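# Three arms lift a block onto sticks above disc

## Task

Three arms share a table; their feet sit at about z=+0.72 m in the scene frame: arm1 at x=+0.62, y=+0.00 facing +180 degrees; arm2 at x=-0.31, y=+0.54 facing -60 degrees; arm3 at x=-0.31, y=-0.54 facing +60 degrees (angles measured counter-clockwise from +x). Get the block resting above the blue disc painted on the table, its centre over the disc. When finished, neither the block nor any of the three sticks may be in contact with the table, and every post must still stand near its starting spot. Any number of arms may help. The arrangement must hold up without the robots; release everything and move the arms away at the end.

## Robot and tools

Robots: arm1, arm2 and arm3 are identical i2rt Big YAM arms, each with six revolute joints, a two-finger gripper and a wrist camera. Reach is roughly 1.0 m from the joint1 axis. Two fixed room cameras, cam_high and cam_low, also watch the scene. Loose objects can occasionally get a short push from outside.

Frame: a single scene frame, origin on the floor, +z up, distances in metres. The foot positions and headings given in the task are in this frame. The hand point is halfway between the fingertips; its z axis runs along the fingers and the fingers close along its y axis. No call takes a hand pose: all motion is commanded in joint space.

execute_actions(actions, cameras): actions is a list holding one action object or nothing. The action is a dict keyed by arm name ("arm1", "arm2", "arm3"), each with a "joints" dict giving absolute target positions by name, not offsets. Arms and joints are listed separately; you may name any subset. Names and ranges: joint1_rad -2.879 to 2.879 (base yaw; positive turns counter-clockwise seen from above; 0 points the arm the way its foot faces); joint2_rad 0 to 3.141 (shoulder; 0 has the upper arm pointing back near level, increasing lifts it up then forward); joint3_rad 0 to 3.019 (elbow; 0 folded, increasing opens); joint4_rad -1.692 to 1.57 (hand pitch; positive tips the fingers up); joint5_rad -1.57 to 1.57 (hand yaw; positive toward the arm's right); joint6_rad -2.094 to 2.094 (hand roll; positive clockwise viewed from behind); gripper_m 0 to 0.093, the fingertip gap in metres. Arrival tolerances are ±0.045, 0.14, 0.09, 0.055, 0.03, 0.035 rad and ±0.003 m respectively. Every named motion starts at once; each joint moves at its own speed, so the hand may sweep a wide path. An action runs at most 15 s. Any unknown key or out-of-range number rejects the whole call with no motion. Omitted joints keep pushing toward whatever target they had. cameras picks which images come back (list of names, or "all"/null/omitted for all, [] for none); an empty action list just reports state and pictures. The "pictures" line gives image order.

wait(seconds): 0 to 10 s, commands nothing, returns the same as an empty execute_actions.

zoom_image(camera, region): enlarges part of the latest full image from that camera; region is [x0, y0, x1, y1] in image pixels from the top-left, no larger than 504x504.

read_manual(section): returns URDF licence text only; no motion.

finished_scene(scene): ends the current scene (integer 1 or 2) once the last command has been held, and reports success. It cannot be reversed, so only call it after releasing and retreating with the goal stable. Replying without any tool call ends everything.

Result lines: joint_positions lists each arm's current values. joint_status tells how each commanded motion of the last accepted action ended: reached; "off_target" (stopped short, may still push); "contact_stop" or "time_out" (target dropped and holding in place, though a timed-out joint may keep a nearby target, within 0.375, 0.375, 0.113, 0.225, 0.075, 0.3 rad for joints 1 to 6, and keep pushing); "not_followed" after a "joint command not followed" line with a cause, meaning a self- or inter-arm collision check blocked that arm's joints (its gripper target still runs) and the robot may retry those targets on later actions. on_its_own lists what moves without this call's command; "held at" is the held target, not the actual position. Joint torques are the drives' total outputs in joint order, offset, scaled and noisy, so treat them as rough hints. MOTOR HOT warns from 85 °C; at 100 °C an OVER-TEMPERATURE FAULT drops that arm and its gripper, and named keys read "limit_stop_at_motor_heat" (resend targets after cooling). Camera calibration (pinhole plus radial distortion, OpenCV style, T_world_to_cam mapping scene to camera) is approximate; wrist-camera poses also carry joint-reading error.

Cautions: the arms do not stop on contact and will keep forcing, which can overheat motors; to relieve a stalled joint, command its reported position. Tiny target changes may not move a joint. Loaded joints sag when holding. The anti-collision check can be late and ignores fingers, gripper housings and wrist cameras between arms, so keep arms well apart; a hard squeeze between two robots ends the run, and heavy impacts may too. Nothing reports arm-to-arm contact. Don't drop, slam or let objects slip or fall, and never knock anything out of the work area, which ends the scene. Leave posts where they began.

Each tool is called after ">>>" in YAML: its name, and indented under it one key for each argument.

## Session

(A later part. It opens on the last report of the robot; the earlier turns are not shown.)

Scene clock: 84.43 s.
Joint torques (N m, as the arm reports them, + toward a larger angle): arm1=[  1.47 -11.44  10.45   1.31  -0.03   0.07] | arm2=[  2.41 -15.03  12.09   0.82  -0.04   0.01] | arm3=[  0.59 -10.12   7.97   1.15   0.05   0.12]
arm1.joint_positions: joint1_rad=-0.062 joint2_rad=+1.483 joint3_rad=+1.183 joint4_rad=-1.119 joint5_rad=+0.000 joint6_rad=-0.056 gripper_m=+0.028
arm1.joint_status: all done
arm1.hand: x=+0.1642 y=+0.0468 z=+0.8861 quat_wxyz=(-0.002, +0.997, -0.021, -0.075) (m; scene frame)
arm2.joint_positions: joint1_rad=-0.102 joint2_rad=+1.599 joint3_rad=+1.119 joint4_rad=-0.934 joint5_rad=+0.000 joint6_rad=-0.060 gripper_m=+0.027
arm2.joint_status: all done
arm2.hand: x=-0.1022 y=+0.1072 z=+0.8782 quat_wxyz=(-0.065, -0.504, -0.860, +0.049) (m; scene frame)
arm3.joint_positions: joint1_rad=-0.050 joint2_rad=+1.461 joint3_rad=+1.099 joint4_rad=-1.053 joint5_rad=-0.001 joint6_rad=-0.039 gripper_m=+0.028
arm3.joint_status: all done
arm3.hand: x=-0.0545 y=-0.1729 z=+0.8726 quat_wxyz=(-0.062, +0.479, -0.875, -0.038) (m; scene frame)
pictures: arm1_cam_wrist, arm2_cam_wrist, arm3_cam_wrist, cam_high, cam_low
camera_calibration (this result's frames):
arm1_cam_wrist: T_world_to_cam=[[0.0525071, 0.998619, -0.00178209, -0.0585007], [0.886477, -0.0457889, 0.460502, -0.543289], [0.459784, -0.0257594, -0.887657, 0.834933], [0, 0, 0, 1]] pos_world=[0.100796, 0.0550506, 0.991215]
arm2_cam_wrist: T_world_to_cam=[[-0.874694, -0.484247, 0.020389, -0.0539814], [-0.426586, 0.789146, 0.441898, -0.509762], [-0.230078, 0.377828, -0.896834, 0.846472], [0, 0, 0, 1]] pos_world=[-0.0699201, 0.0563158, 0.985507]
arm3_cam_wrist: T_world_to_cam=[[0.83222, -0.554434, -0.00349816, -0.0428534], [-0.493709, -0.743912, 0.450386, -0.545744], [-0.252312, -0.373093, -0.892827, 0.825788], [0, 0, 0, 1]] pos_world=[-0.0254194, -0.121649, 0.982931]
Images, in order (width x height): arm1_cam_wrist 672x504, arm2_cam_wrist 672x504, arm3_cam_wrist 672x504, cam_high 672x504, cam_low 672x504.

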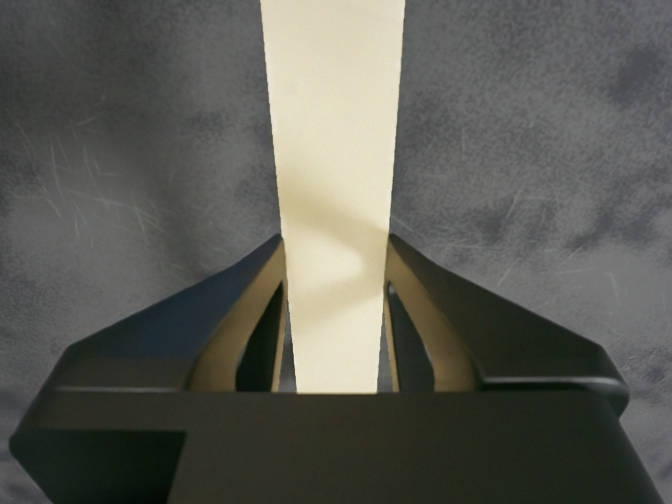

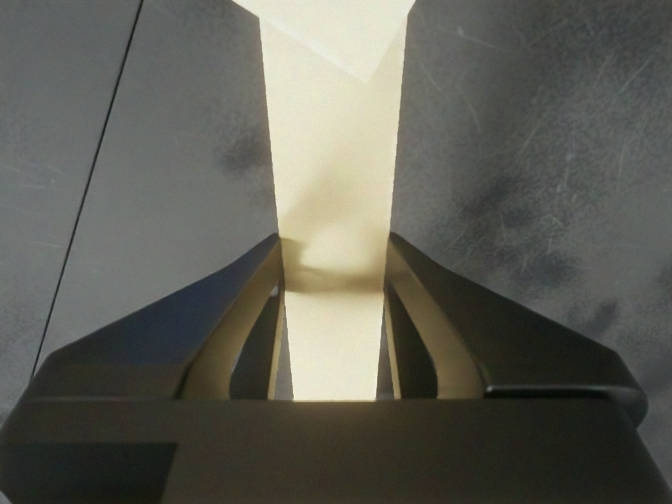

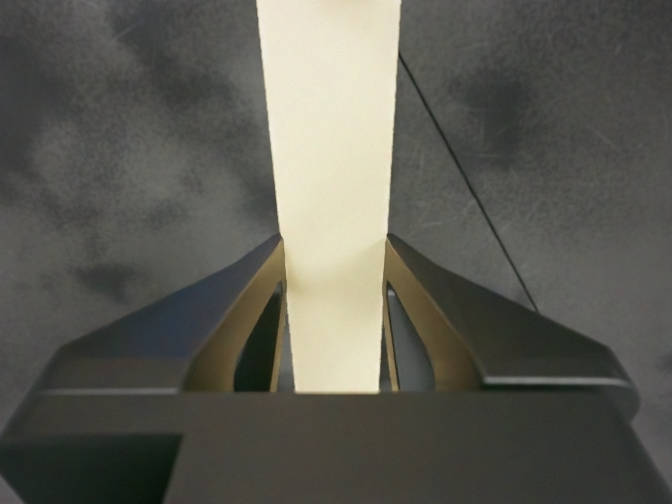

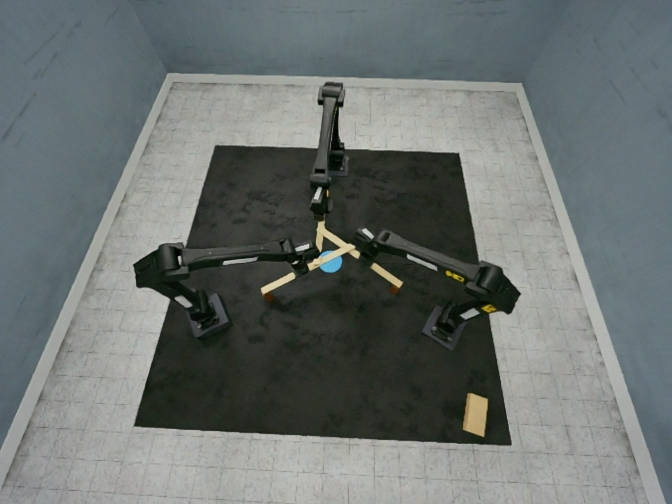

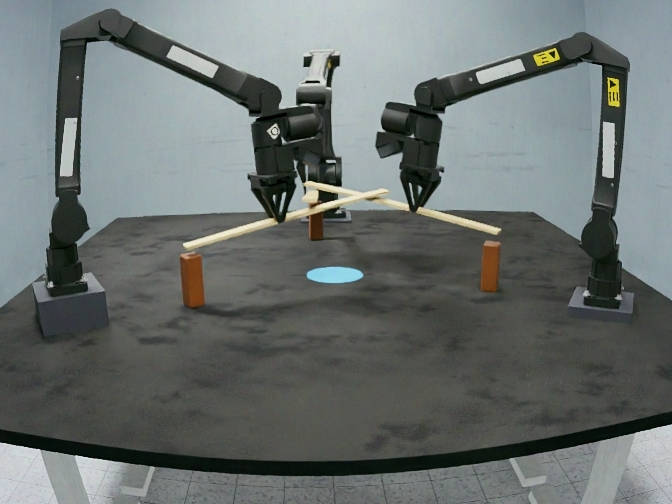

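>>> execute_actions:
  actions:
    - {"arm1": {"joints": {"joint1_rad": -0.041}}, "arm2": {"joints": {"joint1_rad": -0.085}}, "arm3": {"joints": {"joint1_rad": -0.032}}}

Scene clock: 85.17 s.
Joint torques (N m, as the arm reports them, + toward a larger angle): arm1=[  1.47 -11.45  10.46   1.31  -0.03   0.07] | arm2=[  2.33 -15.1   12.16   0.89  -0.04  -0.01] | arm3=[  0.36 -10.08   7.99   1.12   0.04   0.1 ]
arm1.joint_positions: joint1_rad=-0.054 joint2_rad=+1.483 joint3_rad=+1.183 joint4_rad=-1.119 joint5_rad=+0.000 joint6_rad=-0.056 gripper_m=+0.028
arm1.joint_status: all done
arm1.hand: x=+0.1638 y=+0.0435 z=+0.8861 quat_wxyz=(-0.001, +0.997, -0.018, -0.075) (m; scene frame)
arm2.joint_positions: joint1_rad=-0.095 joint2_rad=+1.599 joint3_rad=+1.119 joint4_rad=-0.934 joint5_rad=+0.000 joint6_rad=-0.059 gripper_m=+0.027
arm2.joint_status: all done
arm2.hand: x=-0.0994 y=+0.1086 z=+0.8782 quat_wxyz=(-0.065, -0.502, -0.861, +0.049) (m; scene frame)
arm3.joint_positions: joint1_rad=-0.043 joint2_rad=+1.461 joint3_rad=+1.099 joint4_rad=-1.053 joint5_rad=-0.001 joint6_rad=-0.037 gripper_m=+0.028
arm3.joint_status: all done
arm3.hand: x=-0.0569 y=-0.1713 z=+0.8726 quat_wxyz=(-0.062, +0.481, -0.874, -0.038) (m; scene frame)
pictures: arm1_cam_wrist, arm2_cam_wrist, arm3_cam_wrist, cam_high, cam_low
camera_calibration (this result's frames):
arm1_cam_wrist: T_world_to_cam=[[0.0452679, 0.998973, -0.00178373, -0.0540112], [0.886814, -0.0393633, 0.460447, -0.543459], [0.459904, -0.0224253, -0.887685, 0.834879], [0, 0, 0, 1]] pos_world=[0.100427, 0.0512858, 0.991247]
arm2_cam_wrist: T_world_to_cam=[[-0.872275, -0.488599, 0.0201739, -0.0499859], [-0.430584, 0.786951, 0.441933, -0.509817], [-0.231804, 0.376801, -0.896821, 0.846504], [0, 0, 0, 1]] pos_world=[-0.0668979, 0.0578152, 0.985476]
arm3_cam_wrist: T_world_to_cam=[[0.835175, -0.549972, -0.00373376, -0.0388416], [-0.489648, -0.746626, 0.450326, -0.545892], [-0.250455, -0.374273, -0.892856, 0.82576], [0, 0, 0, 1]] pos_world=[-0.02804, -0.119879, 0.982969]
Images, in order (width x height): arm1_cam_wrist 672x504, arm2_cam_wrist 672x504, arm3_cam_wrist 672x504, cam_high 672x504, cam_low 672x504.

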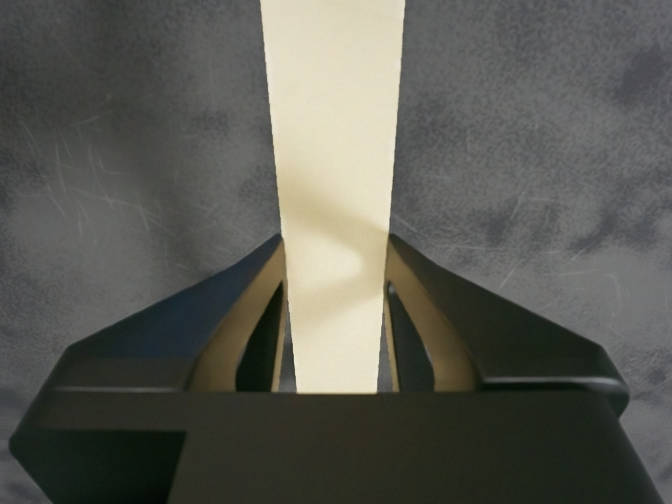

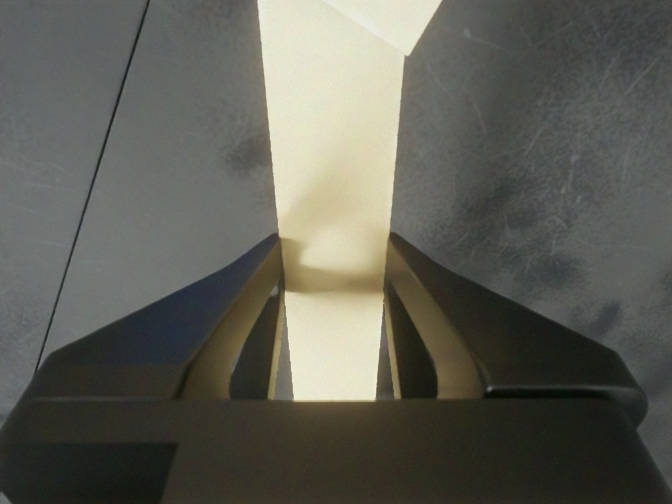

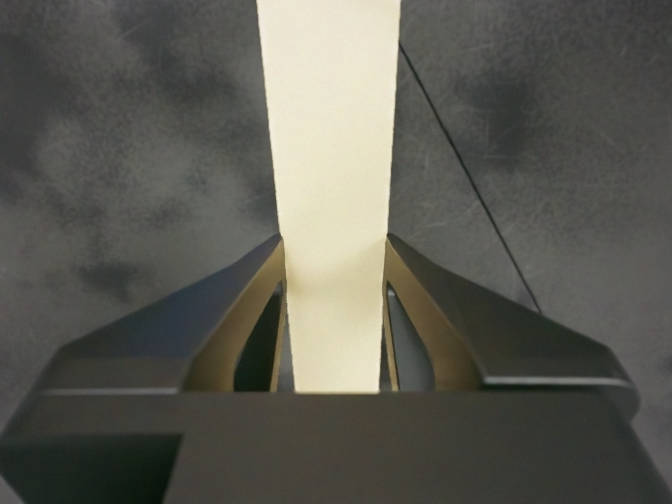

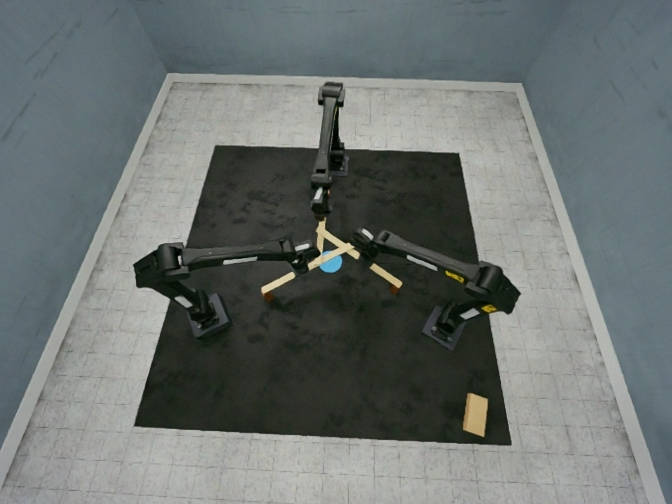

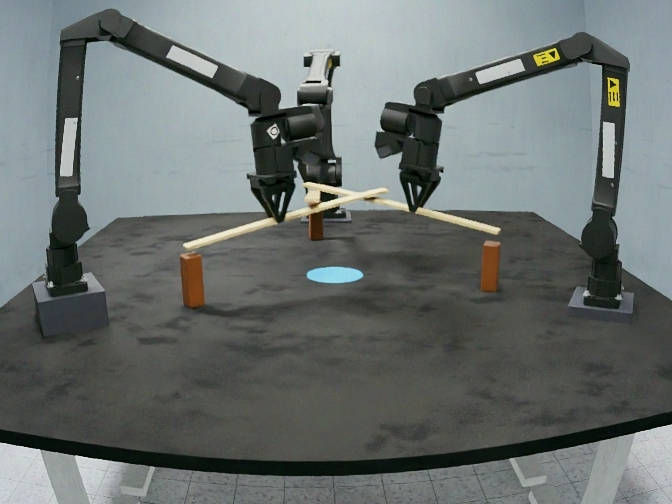

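>>> zoom_image:
  camera: "cam_high"
  region: [300, 212, 370, 282]

>>> zoom_image:
  camera: "cam_low"
  region: [290, 170, 400, 250]

Region (300, 212, 370, 282) of cam_high's 672x504 image, scaled by 7.200, with more detail than that image has.

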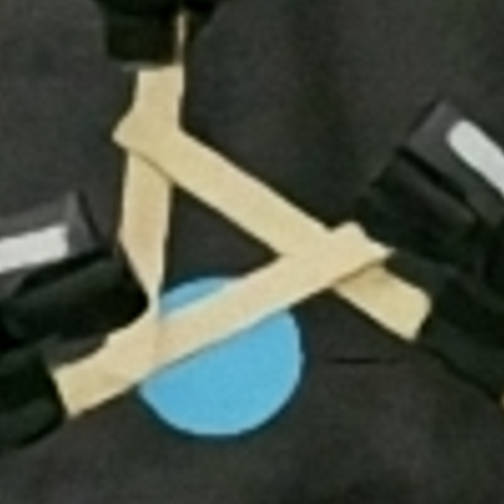

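Region (290, 170, 400, 250) of cam_low's 672x504 image, scaled by 4.582, with more detail than that image has; it fills the top 367 rows of this view, and the rest is white.

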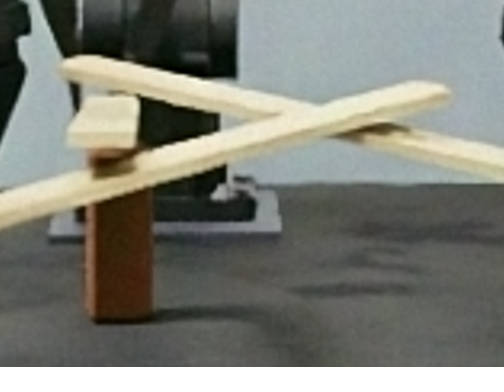

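>>> execute_actions:
  actions:
    - {"arm1": {"joints": {"joint1_rad": -0.054, "joint2_rad": 1.530, "joint6_rad": -0.056}}, "arm2": {"joints": {"joint1_rad": -0.095, "joint2_rad": 1.642, "joint6_rad": -0.059}}, "arm3": {"joints": {"joint1_rad": -0.043, "joint2_rad": 1.508, "joint6_rad": -0.037}}}

Scene clock: 88.67 s.
Joint torques (N m, as the arm reports them, + toward a larger angle): arm1=[  0.38 -11.19  10.27   1.26  -0.02  -0.01] | arm2=[  1.64 -14.49  12.09   0.77  -0.04  -0.06] | arm3=[-0.32 -9.86  7.78  1.01  0.05 -0.02]
arm1.joint_positions: joint1_rad=-0.054 joint2_rad=+1.515 joint3_rad=+1.183 joint4_rad=-1.119 joint5_rad=+0.000 joint6_rad=-0.056 gripper_m=+0.028
arm1.joint_status: all done
arm1.hand: x=+0.1632 y=+0.0434 z=+0.8721 quat_wxyz=(+0.000, +0.998, -0.018, -0.059) (m; scene frame)
arm2.joint_positions: joint1_rad=-0.095 joint2_rad=+1.632 joint3_rad=+1.120 joint4_rad=-0.933 joint5_rad=+0.000 joint6_rad=-0.059 gripper_m=+0.027
arm2.joint_status: all done
arm2.hand: x=-0.1000 y=+0.1094 z=+0.8636 quat_wxyz=(-0.052, -0.503, -0.862, +0.040) (m; scene frame)
arm3.joint_positions: joint1_rad=-0.043 joint2_rad=+1.504 joint3_rad=+1.099 joint4_rad=-1.053 joint5_rad=-0.001 joint6_rad=-0.037 gripper_m=+0.028
arm3.joint_status: all done
arm3.hand: x=-0.0572 y=-0.1714 z=+0.8546 quat_wxyz=(-0.043, +0.482, -0.875, -0.028) (m; scene frame)
pictures: arm1_cam_wrist, arm2_cam_wrist, arm3_cam_wrist, cam_high, cam_low
camera_calibration (this result's frames):
arm1_cam_wrist: T_world_to_cam=[[0.0450776, 0.998978, -0.00325785, -0.0526308], [0.871681, -0.03774, 0.488619, -0.558615], [0.487996, -0.0248656, -0.872491, 0.805027], [0, 0, 0, 1]] pos_world=[0.096456, 0.0515124, 0.975158]
arm2_cam_wrist: T_world_to_cam=[[-0.87216, -0.488872, 0.0184801, -0.0482768], [-0.42415, 0.774438, 0.469407, -0.525935], [-0.243792, 0.40156, -0.882789, 0.816936], [0, 0, 0, 1]] pos_world=[-0.066018, 0.0556543, 0.968952]
arm3_cam_wrist: T_world_to_cam=[[0.835349, -0.549701, -0.00454974, -0.0379388], [-0.477939, -0.730336, 0.488041, -0.566858], [-0.2716, -0.40551, -0.872809, 0.78584], [0, 0, 0, 1]] pos_world=[-0.0257979, -0.116186, 0.962365]
Images, in order (width x height): arm1_cam_wrist 672x504, arm2_cam_wrist 672x504, arm3_cam_wrist 672x504, cam_high 672x504, cam_low 672x504.

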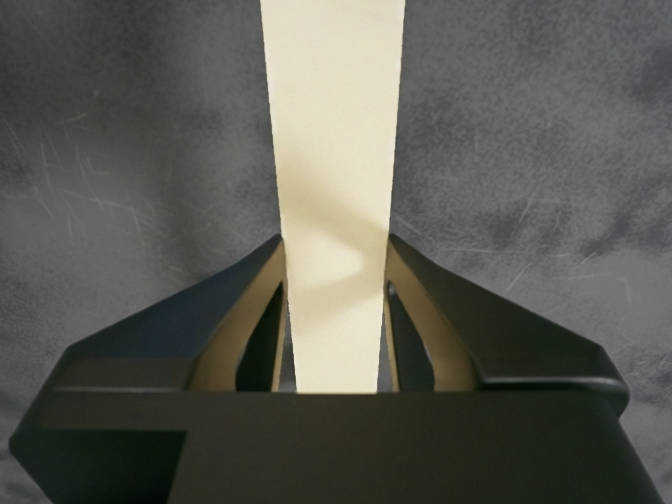

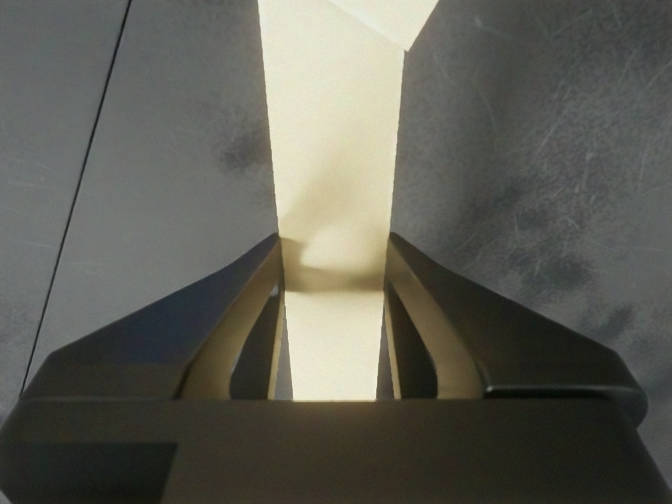

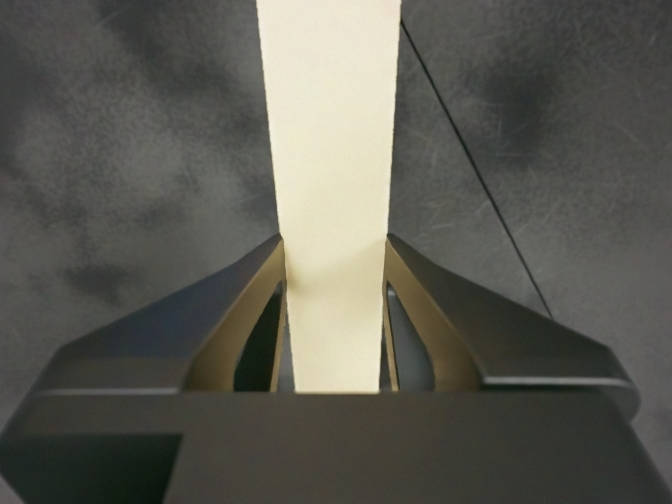

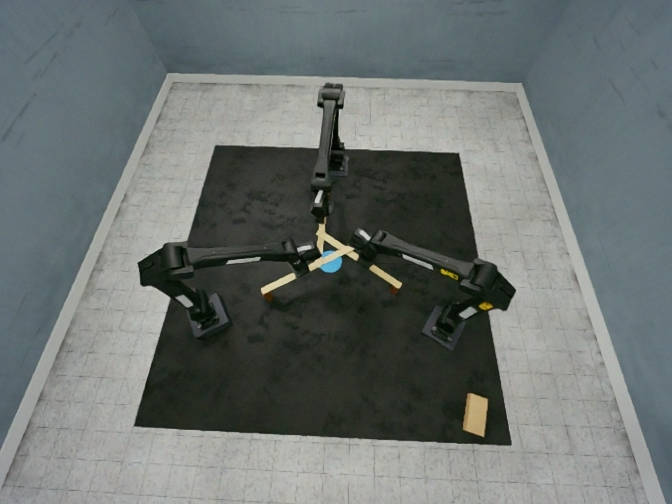

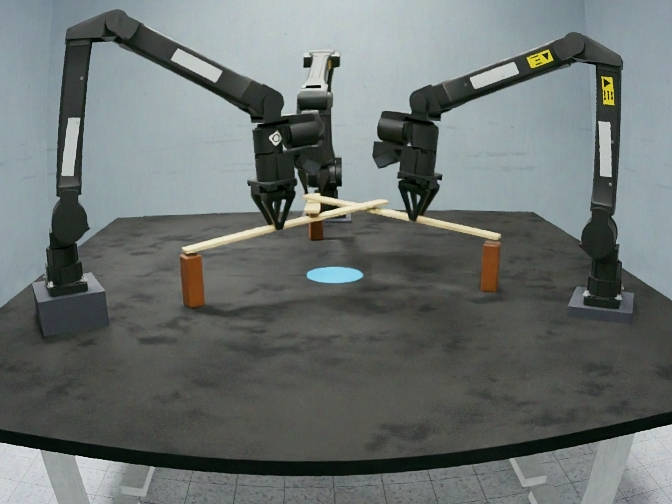

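>>> zoom_image:
  camera: "cam_low"
  region: [290, 175, 400, 250]

>>> zoom_image:
  camera: "cam_low"
  region: [165, 220, 245, 280]

>>> zoom_image:
  camera: "cam_low"
  region: [445, 205, 525, 265]

Region (290, 175, 400, 250) of cam_low's 672x504 image, scaled by 4.582, with more detail than that image has; it fills the top 344 rows of this view, and the rest is white.

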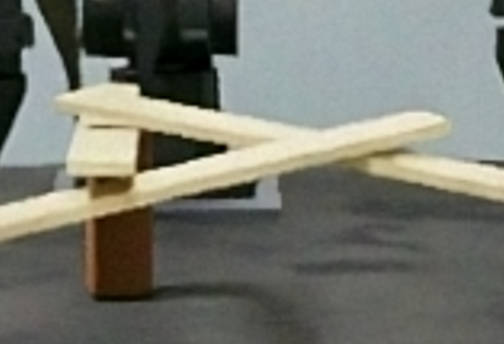

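Region (165, 220, 245, 280) of cam_low's 672x504 image, scaled by 6.300, with more detail than that image has; it fills the top 378 rows of this view, and the rest is white.

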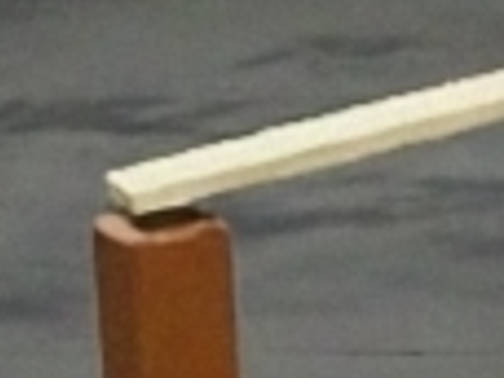

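Region (445, 205, 525, 265) of cam_low's 672x504 image, scaled by 6.300, with more detail than that image has; it fills the top 378 rows of this view, and the rest is white.

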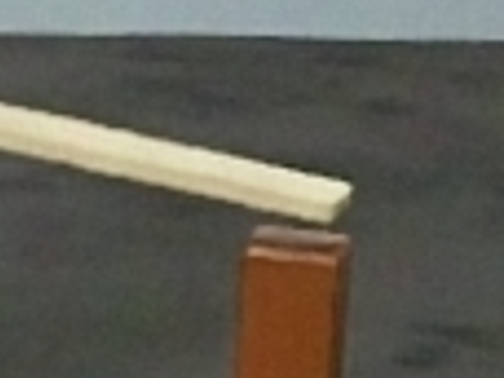

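>>> execute_actions:
  actions:
    - {"arm1": {"joints": {"joint2_rad": 1.558}}, "arm2": {"joints": {"joint2_rad": 1.665}}, "arm3": {"joints": {"joint3_rad": 1.081, "joint4_rad": -1.0}}}
  cameras: ["cam_high", "cam_low", "arm2_cam_wrist"]

Scene clock: 90.67 s.
Joint torques (N m, as the arm reports them, + toward a larger angle): arm1=[  0.35 -11.32  10.13   1.14  -0.02  -0.02] | arm2=[  1.6  -14.47  11.85   0.55  -0.03  -0.06] | arm3=[-0.54 -9.95  7.38  1.21  0.05 -0.02]
arm1.joint_positions: joint1_rad=-0.054 joint2_rad=+1.540 joint3_rad=+1.183 joint4_rad=-1.118 joint5_rad=+0.000 joint6_rad=-0.056 gripper_m=+0.028
arm1.joint_status: all done
arm1.hand: x=+0.1626 y=+0.0434 z=+0.8611 quat_wxyz=(+0.001, +0.999, -0.018, -0.048) (m; scene frame)
arm2.joint_positions: joint1_rad=-0.095 joint2_rad=+1.649 joint3_rad=+1.120 joint4_rad=-0.932 joint5_rad=+0.000 joint6_rad=-0.059 gripper_m=+0.027
arm2.joint_status: all done
arm2.hand: x=-0.1004 y=+0.1100 z=+0.8560 quat_wxyz=(-0.045, -0.503, -0.862, +0.036) (m; scene frame)
arm3.joint_positions: joint1_rad=-0.043 joint2_rad=+1.504 joint3_rad=+1.076 joint4_rad=-1.016 joint5_rad=-0.001 joint6_rad=-0.037 gripper_m=+0.028
arm3.joint_status: all done
arm3.hand: x=-0.0575 y=-0.1716 z=+0.8469 quat_wxyz=(-0.049, +0.481, -0.875, -0.031) (m; scene frame)
pictures: arm2_cam_wrist, cam_high, cam_low
camera_calibration (this result's frames):
arm2_cam_wrist: T_world_to_cam=[[-0.87211, -0.488992, 0.0176195, -0.0474168], [-0.420752, 0.767814, 0.483145, -0.533684], [-0.249782, 0.413942, -0.875363, 0.801576], [0, 0, 0, 1]] pos_world=[-0.0656817, 0.0547776, 0.960352]
Images, in order (width x height): arm2_cam_wrist 672x504, cam_high 672x504, cam_low 672x504.

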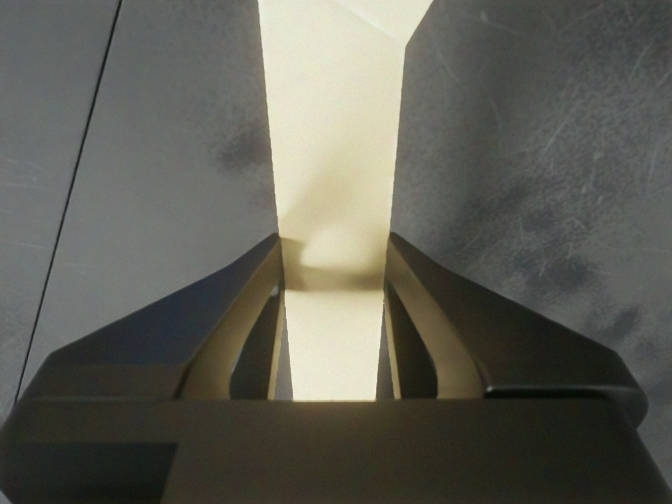

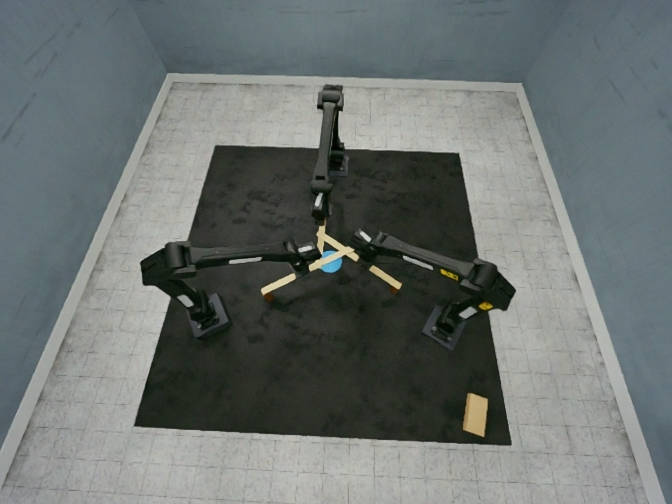

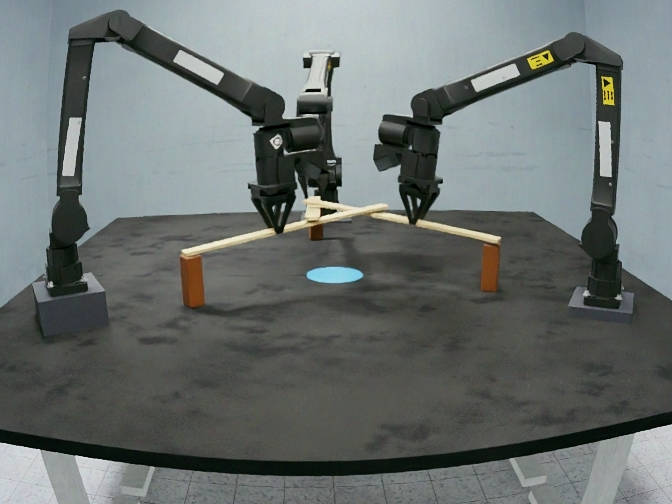

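>>> zoom_image:
  camera: "cam_low"
  region: [290, 180, 400, 250]

>>> zoom_image:
  camera: "cam_low"
  region: [165, 220, 245, 280]

>>> zoom_image:
  camera: "cam_low"
  region: [445, 205, 525, 265]

Region (290, 180, 400, 250) of cam_low's 672x504 image, scaled by 4.582, with more detail than that image has; it fills the top 321 rows of this view, and the rest is white.

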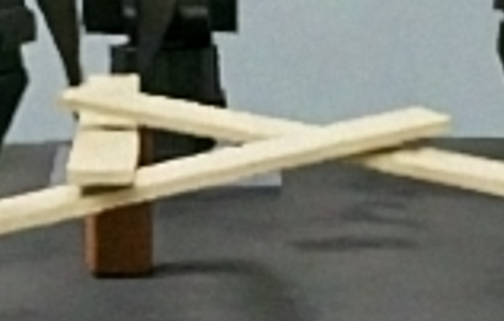

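Region (165, 220, 245, 280) of cam_low's 672x504 image, scaled by 6.300, with more detail than that image has; it fills the top 378 rows of this view, and the rest is white.

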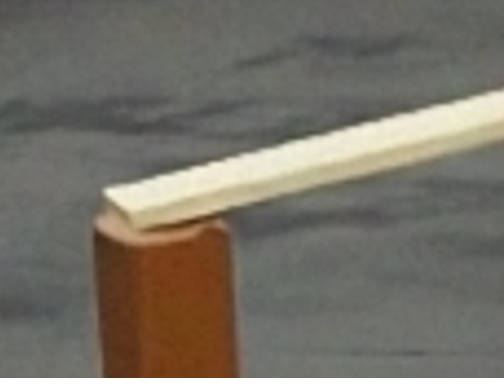

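Region (445, 205, 525, 265) of cam_low's 672x504 image, scaled by 6.300, with more detail than that image has; it fills the top 378 rows of this view, and the rest is white.

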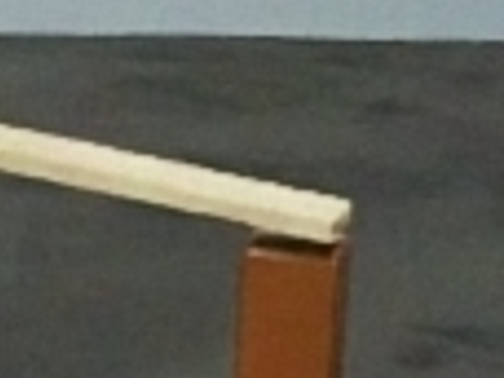

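>>> execute_actions:
  actions:
    - {"arm1": {"joints": {"joint2_rad": 1.576}}, "arm2": {"joints": {"joint2_rad": 1.681}}, "arm3": {"joints": {"joint2_rad": 1.534}}}
  cameras: ["cam_high", "cam_low", "arm2_cam_wrist"]

Scene clock: 92.73 s.
Joint torques (N m, as the arm reports them, + toward a larger angle): arm1=[  0.28 -11.08  10.02   1.1   -0.02  -0.01] | arm2=[  2.05 -14.01  11.59   0.73  -0.02  -0.07] | arm3=[-0.26 -9.63  7.32  1.16  0.03 -0.01]
arm1.joint_positions: joint1_rad=-0.054 joint2_rad=+1.555 joint3_rad=+1.183 joint4_rad=-1.117 joint5_rad=+0.000 joint6_rad=-0.056 gripper_m=+0.028
arm1.joint_status: all done
arm1.hand: x=+0.1626 y=+0.0433 z=+0.8546 quat_wxyz=(+0.001, +0.999, -0.018, -0.040) (m; scene frame)
arm2.joint_positions: joint1_rad=-0.095 joint2_rad=+1.663 joint3_rad=+1.122 joint4_rad=-0.932 joint5_rad=+0.000 joint6_rad=-0.059 gripper_m=+0.027
arm2.joint_status: all done
arm2.hand: x=-0.1005 y=+0.1102 z=+0.8503 quat_wxyz=(-0.040, -0.503, -0.863, +0.033) (m; scene frame)
arm3.joint_positions: joint1_rad=-0.043 joint2_rad=+1.527 joint3_rad=+1.076 joint4_rad=-1.015 joint5_rad=+0.000 joint6_rad=-0.037 gripper_m=+0.028
arm3.joint_status: all done
arm3.hand: x=-0.0577 y=-0.1718 z=+0.8375 quat_wxyz=(-0.040, +0.482, -0.875, -0.027) (m; scene frame)
pictures: arm2_cam_wrist, cam_high, cam_low
camera_calibration (this result's frames):
arm2_cam_wrist: T_world_to_cam=[[-0.872076, -0.489078, 0.0169464, -0.0467741], [-0.418036, 0.762511, 0.493785, -0.539326], [-0.254421, 0.423533, -0.869419, 0.789901], [0, 0, 0, 1]] pos_world=[-0.0652808, 0.0538159, 0.953858]
Images, in order (width x height): arm2_cam_wrist 672x504, cam_high 672x504, cam_low 672x504.

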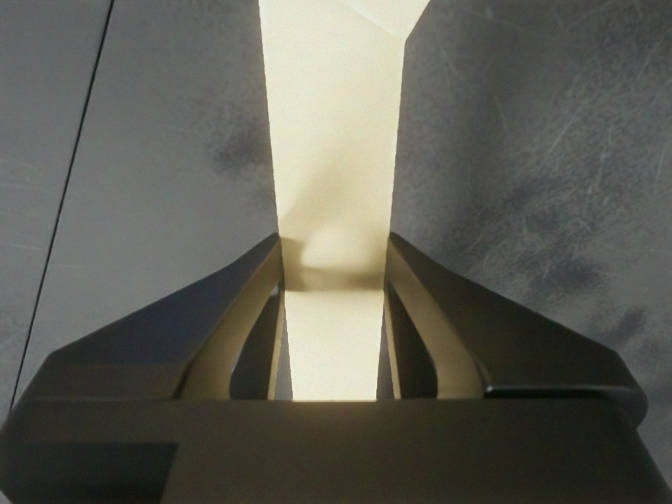

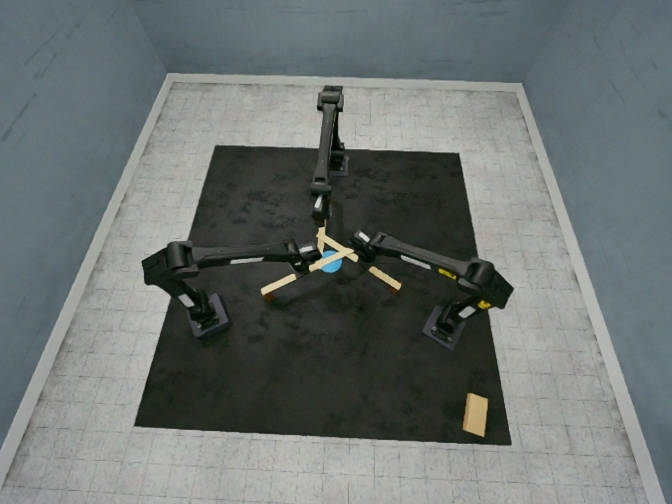

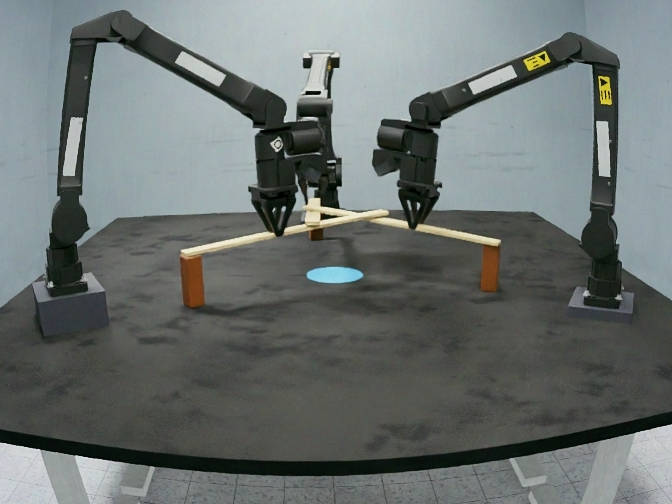

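>>> zoom_image:
  camera: "cam_low"
  region: [290, 180, 400, 250]

>>> zoom_image:
  camera: "cam_low"
  region: [165, 220, 245, 280]

>>> zoom_image:
  camera: "cam_low"
  region: [445, 205, 525, 265]

Region (290, 180, 400, 250) of cam_low's 672x504 image, scaled by 4.582, with more detail than that image has; it fills the top 321 rows of this view, and the rest is white.

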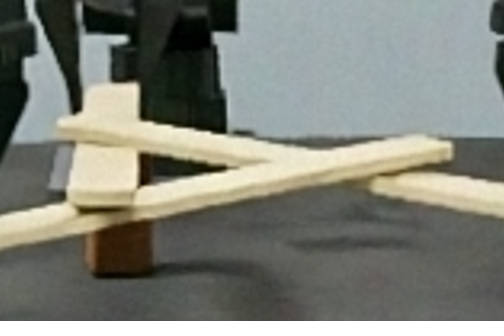

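Region (165, 220, 245, 280) of cam_low's 672x504 image, scaled by 6.300, with more detail than that image has; it fills the top 378 rows of this view, and the rest is white.

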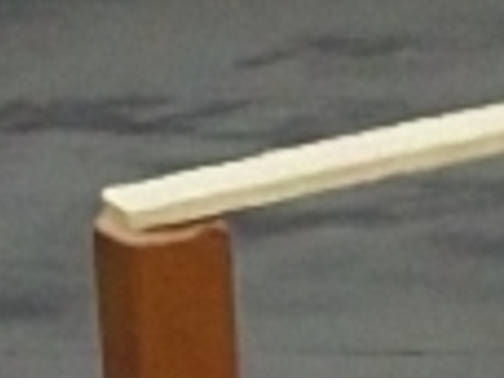

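Region (445, 205, 525, 265) of cam_low's 672x504 image, scaled by 6.300, with more detail than that image has; it fills the top 378 rows of this view, and the rest is white.

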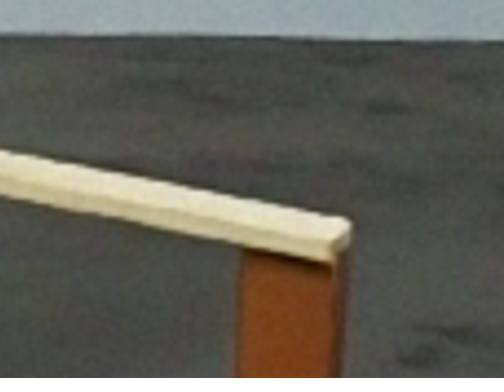

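>>> zoom_image:
  camera: "cam_high"
  region: [255, 270, 295, 310]

>>> zoom_image:
  camera: "cam_low"
  region: [175, 240, 215, 270]

Region (255, 270, 295, 310) of cam_high's 672x504 image, scaled by 12.600, with more detail than that image has.

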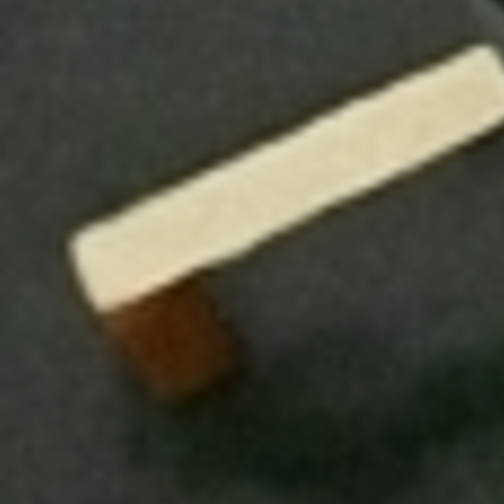

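Region (175, 240, 215, 270) of cam_low's 672x504 image, scaled by 12.600, with more detail than that image has; it fills the top 378 rows of this view, and the rest is white.

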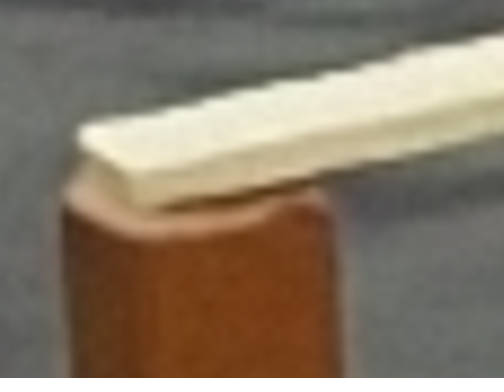

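>>> zoom_image:
  camera: "arm2_cam_wrist"
  region: [240, 280, 440, 410]

Region (240, 280, 440, 410) of arm2_cam_wrist's 672x504 image, scaled by 2.520, with more detail than that image has; it fills the top 328 rows of this view, and the rest is white.

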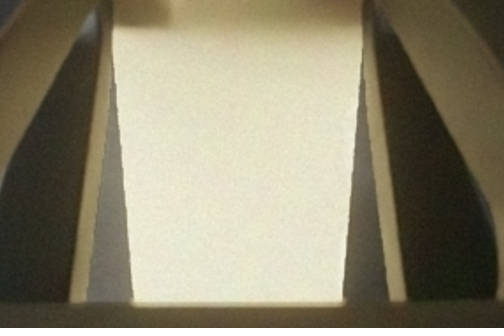

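>>> execute_actions:
  actions:
    - {"arm1": {"joints": {"joint2_rad": 1.555, "gripper_m": 0.045}}}

Scene clock: 97.47 s.
Joint torques (N m, as the arm reports them, + toward a larger angle): arm1=[  0.39 -12.7   10.     1.1   -0.02  -0.01] | arm2=[  1.46 -13.67  11.63   0.6   -0.01  -0.07] | arm3=[-0.15 -9.89  7.3   1.09  0.04 -0.01]
arm1.joint_positions: joint1_rad=-0.054 joint2_rad=+1.555 joint3_rad=+1.183 joint4_rad=-1.117 joint5_rad=+0.000 joint6_rad=-0.056 gripper_m=+0.045
arm1.joint_status: all done
arm1.hand: x=+0.1626 y=+0.0433 z=+0.8546 quat_wxyz=(+0.001, +0.999, -0.018, -0.040) (m; scene frame)
arm2.joint_positions: joint1_rad=-0.095 joint2_rad=+1.663 joint3_rad=+1.122 joint4_rad=-0.932 joint5_rad=+0.000 joint6_rad=-0.059 gripper_m=+0.027
arm2.joint_status: not commanded
arm2.hand: x=-0.1005 y=+0.1102 z=+0.8503 quat_wxyz=(-0.040, -0.503, -0.863, +0.033) (m; scene frame)
arm3.joint_positions: joint1_rad=-0.043 joint2_rad=+1.527 joint3_rad=+1.076 joint4_rad=-1.015 joint5_rad=+0.000 joint6_rad=-0.037 gripper_m=+0.028
arm3.joint_status: not commanded
arm3.hand: x=-0.0577 y=-0.1718 z=+0.8375 quat_wxyz=(-0.040, +0.482, -0.875, -0.027) (m; scene frame)
pictures: arm1_cam_wrist, arm2_cam_wrist, arm3_cam_wrist, cam_high, cam_low
camera_calibration (this result's frames):
arm1_cam_wrist: T_world_to_cam=[[0.0449125, 0.998978, -0.00501958, -0.0510369], [0.852504, -0.0357068, 0.521499, -0.574593], [0.520787, -0.027701, -0.853237, 0.768438], [0, 0, 0, 1]] pos_world=[0.0919423, 0.0517544, 0.955053]
arm2_cam_wrist: T_world_to_cam=[[-0.872076, -0.489078, 0.0169464, -0.0467741], [-0.418036, 0.762511, 0.493785, -0.539326], [-0.254421, 0.423533, -0.869419, 0.789901], [0, 0, 0, 1]] pos_world=[-0.0652808, 0.0538159, 0.953858]
arm3_cam_wrist: T_world_to_cam=[[0.835356, -0.549692, -0.00430244, -0.0380775], [-0.476155, -0.72747, 0.494028, -0.563365], [-0.274693, -0.410641, -0.869435, 0.766736], [0, 0, 0, 1]] pos_world=[-0.0258233, -0.115909, 0.944782]
Images, in order (width x height): arm1_cam_wrist 672x504, arm2_cam_wrist 672x504, arm3_cam_wrist 672x504, cam_high 672x504, cam_low 672x504.

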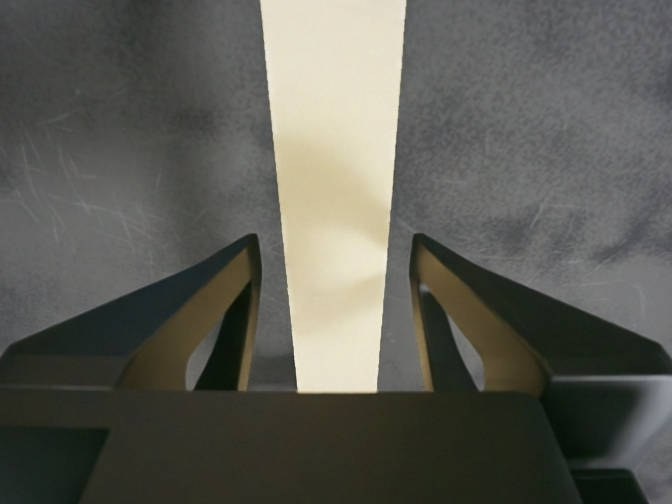

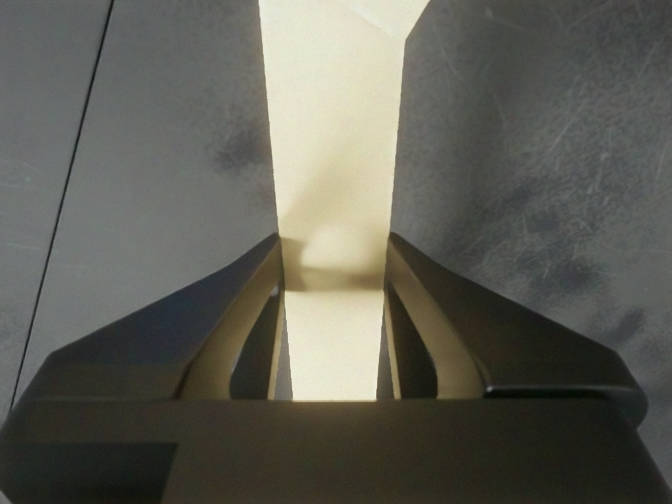

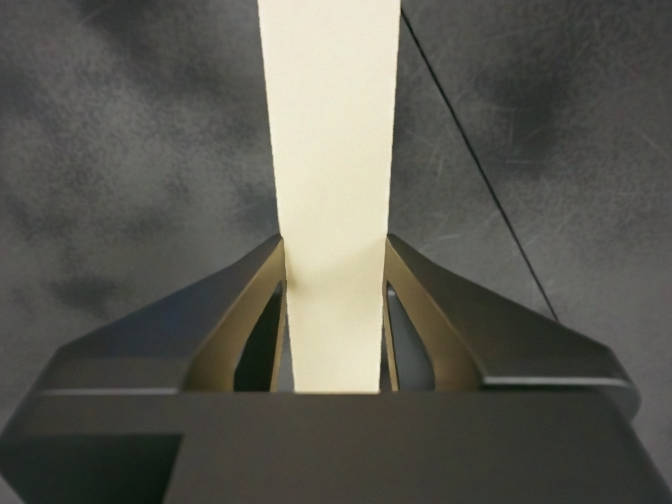

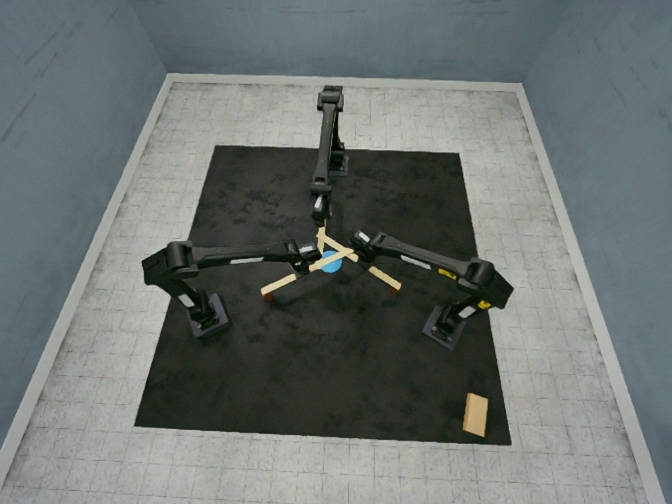

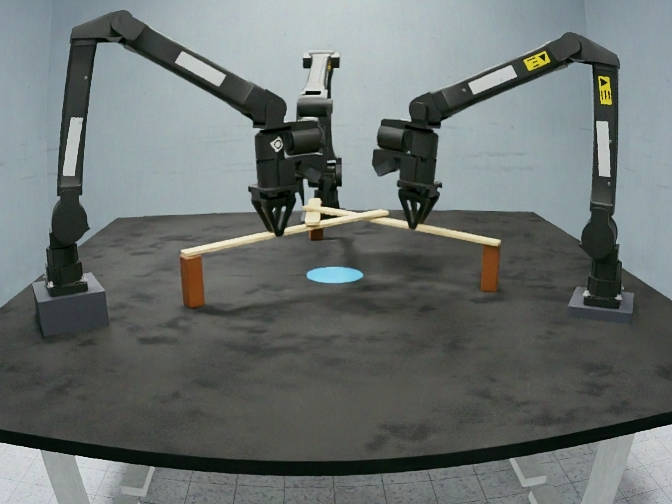

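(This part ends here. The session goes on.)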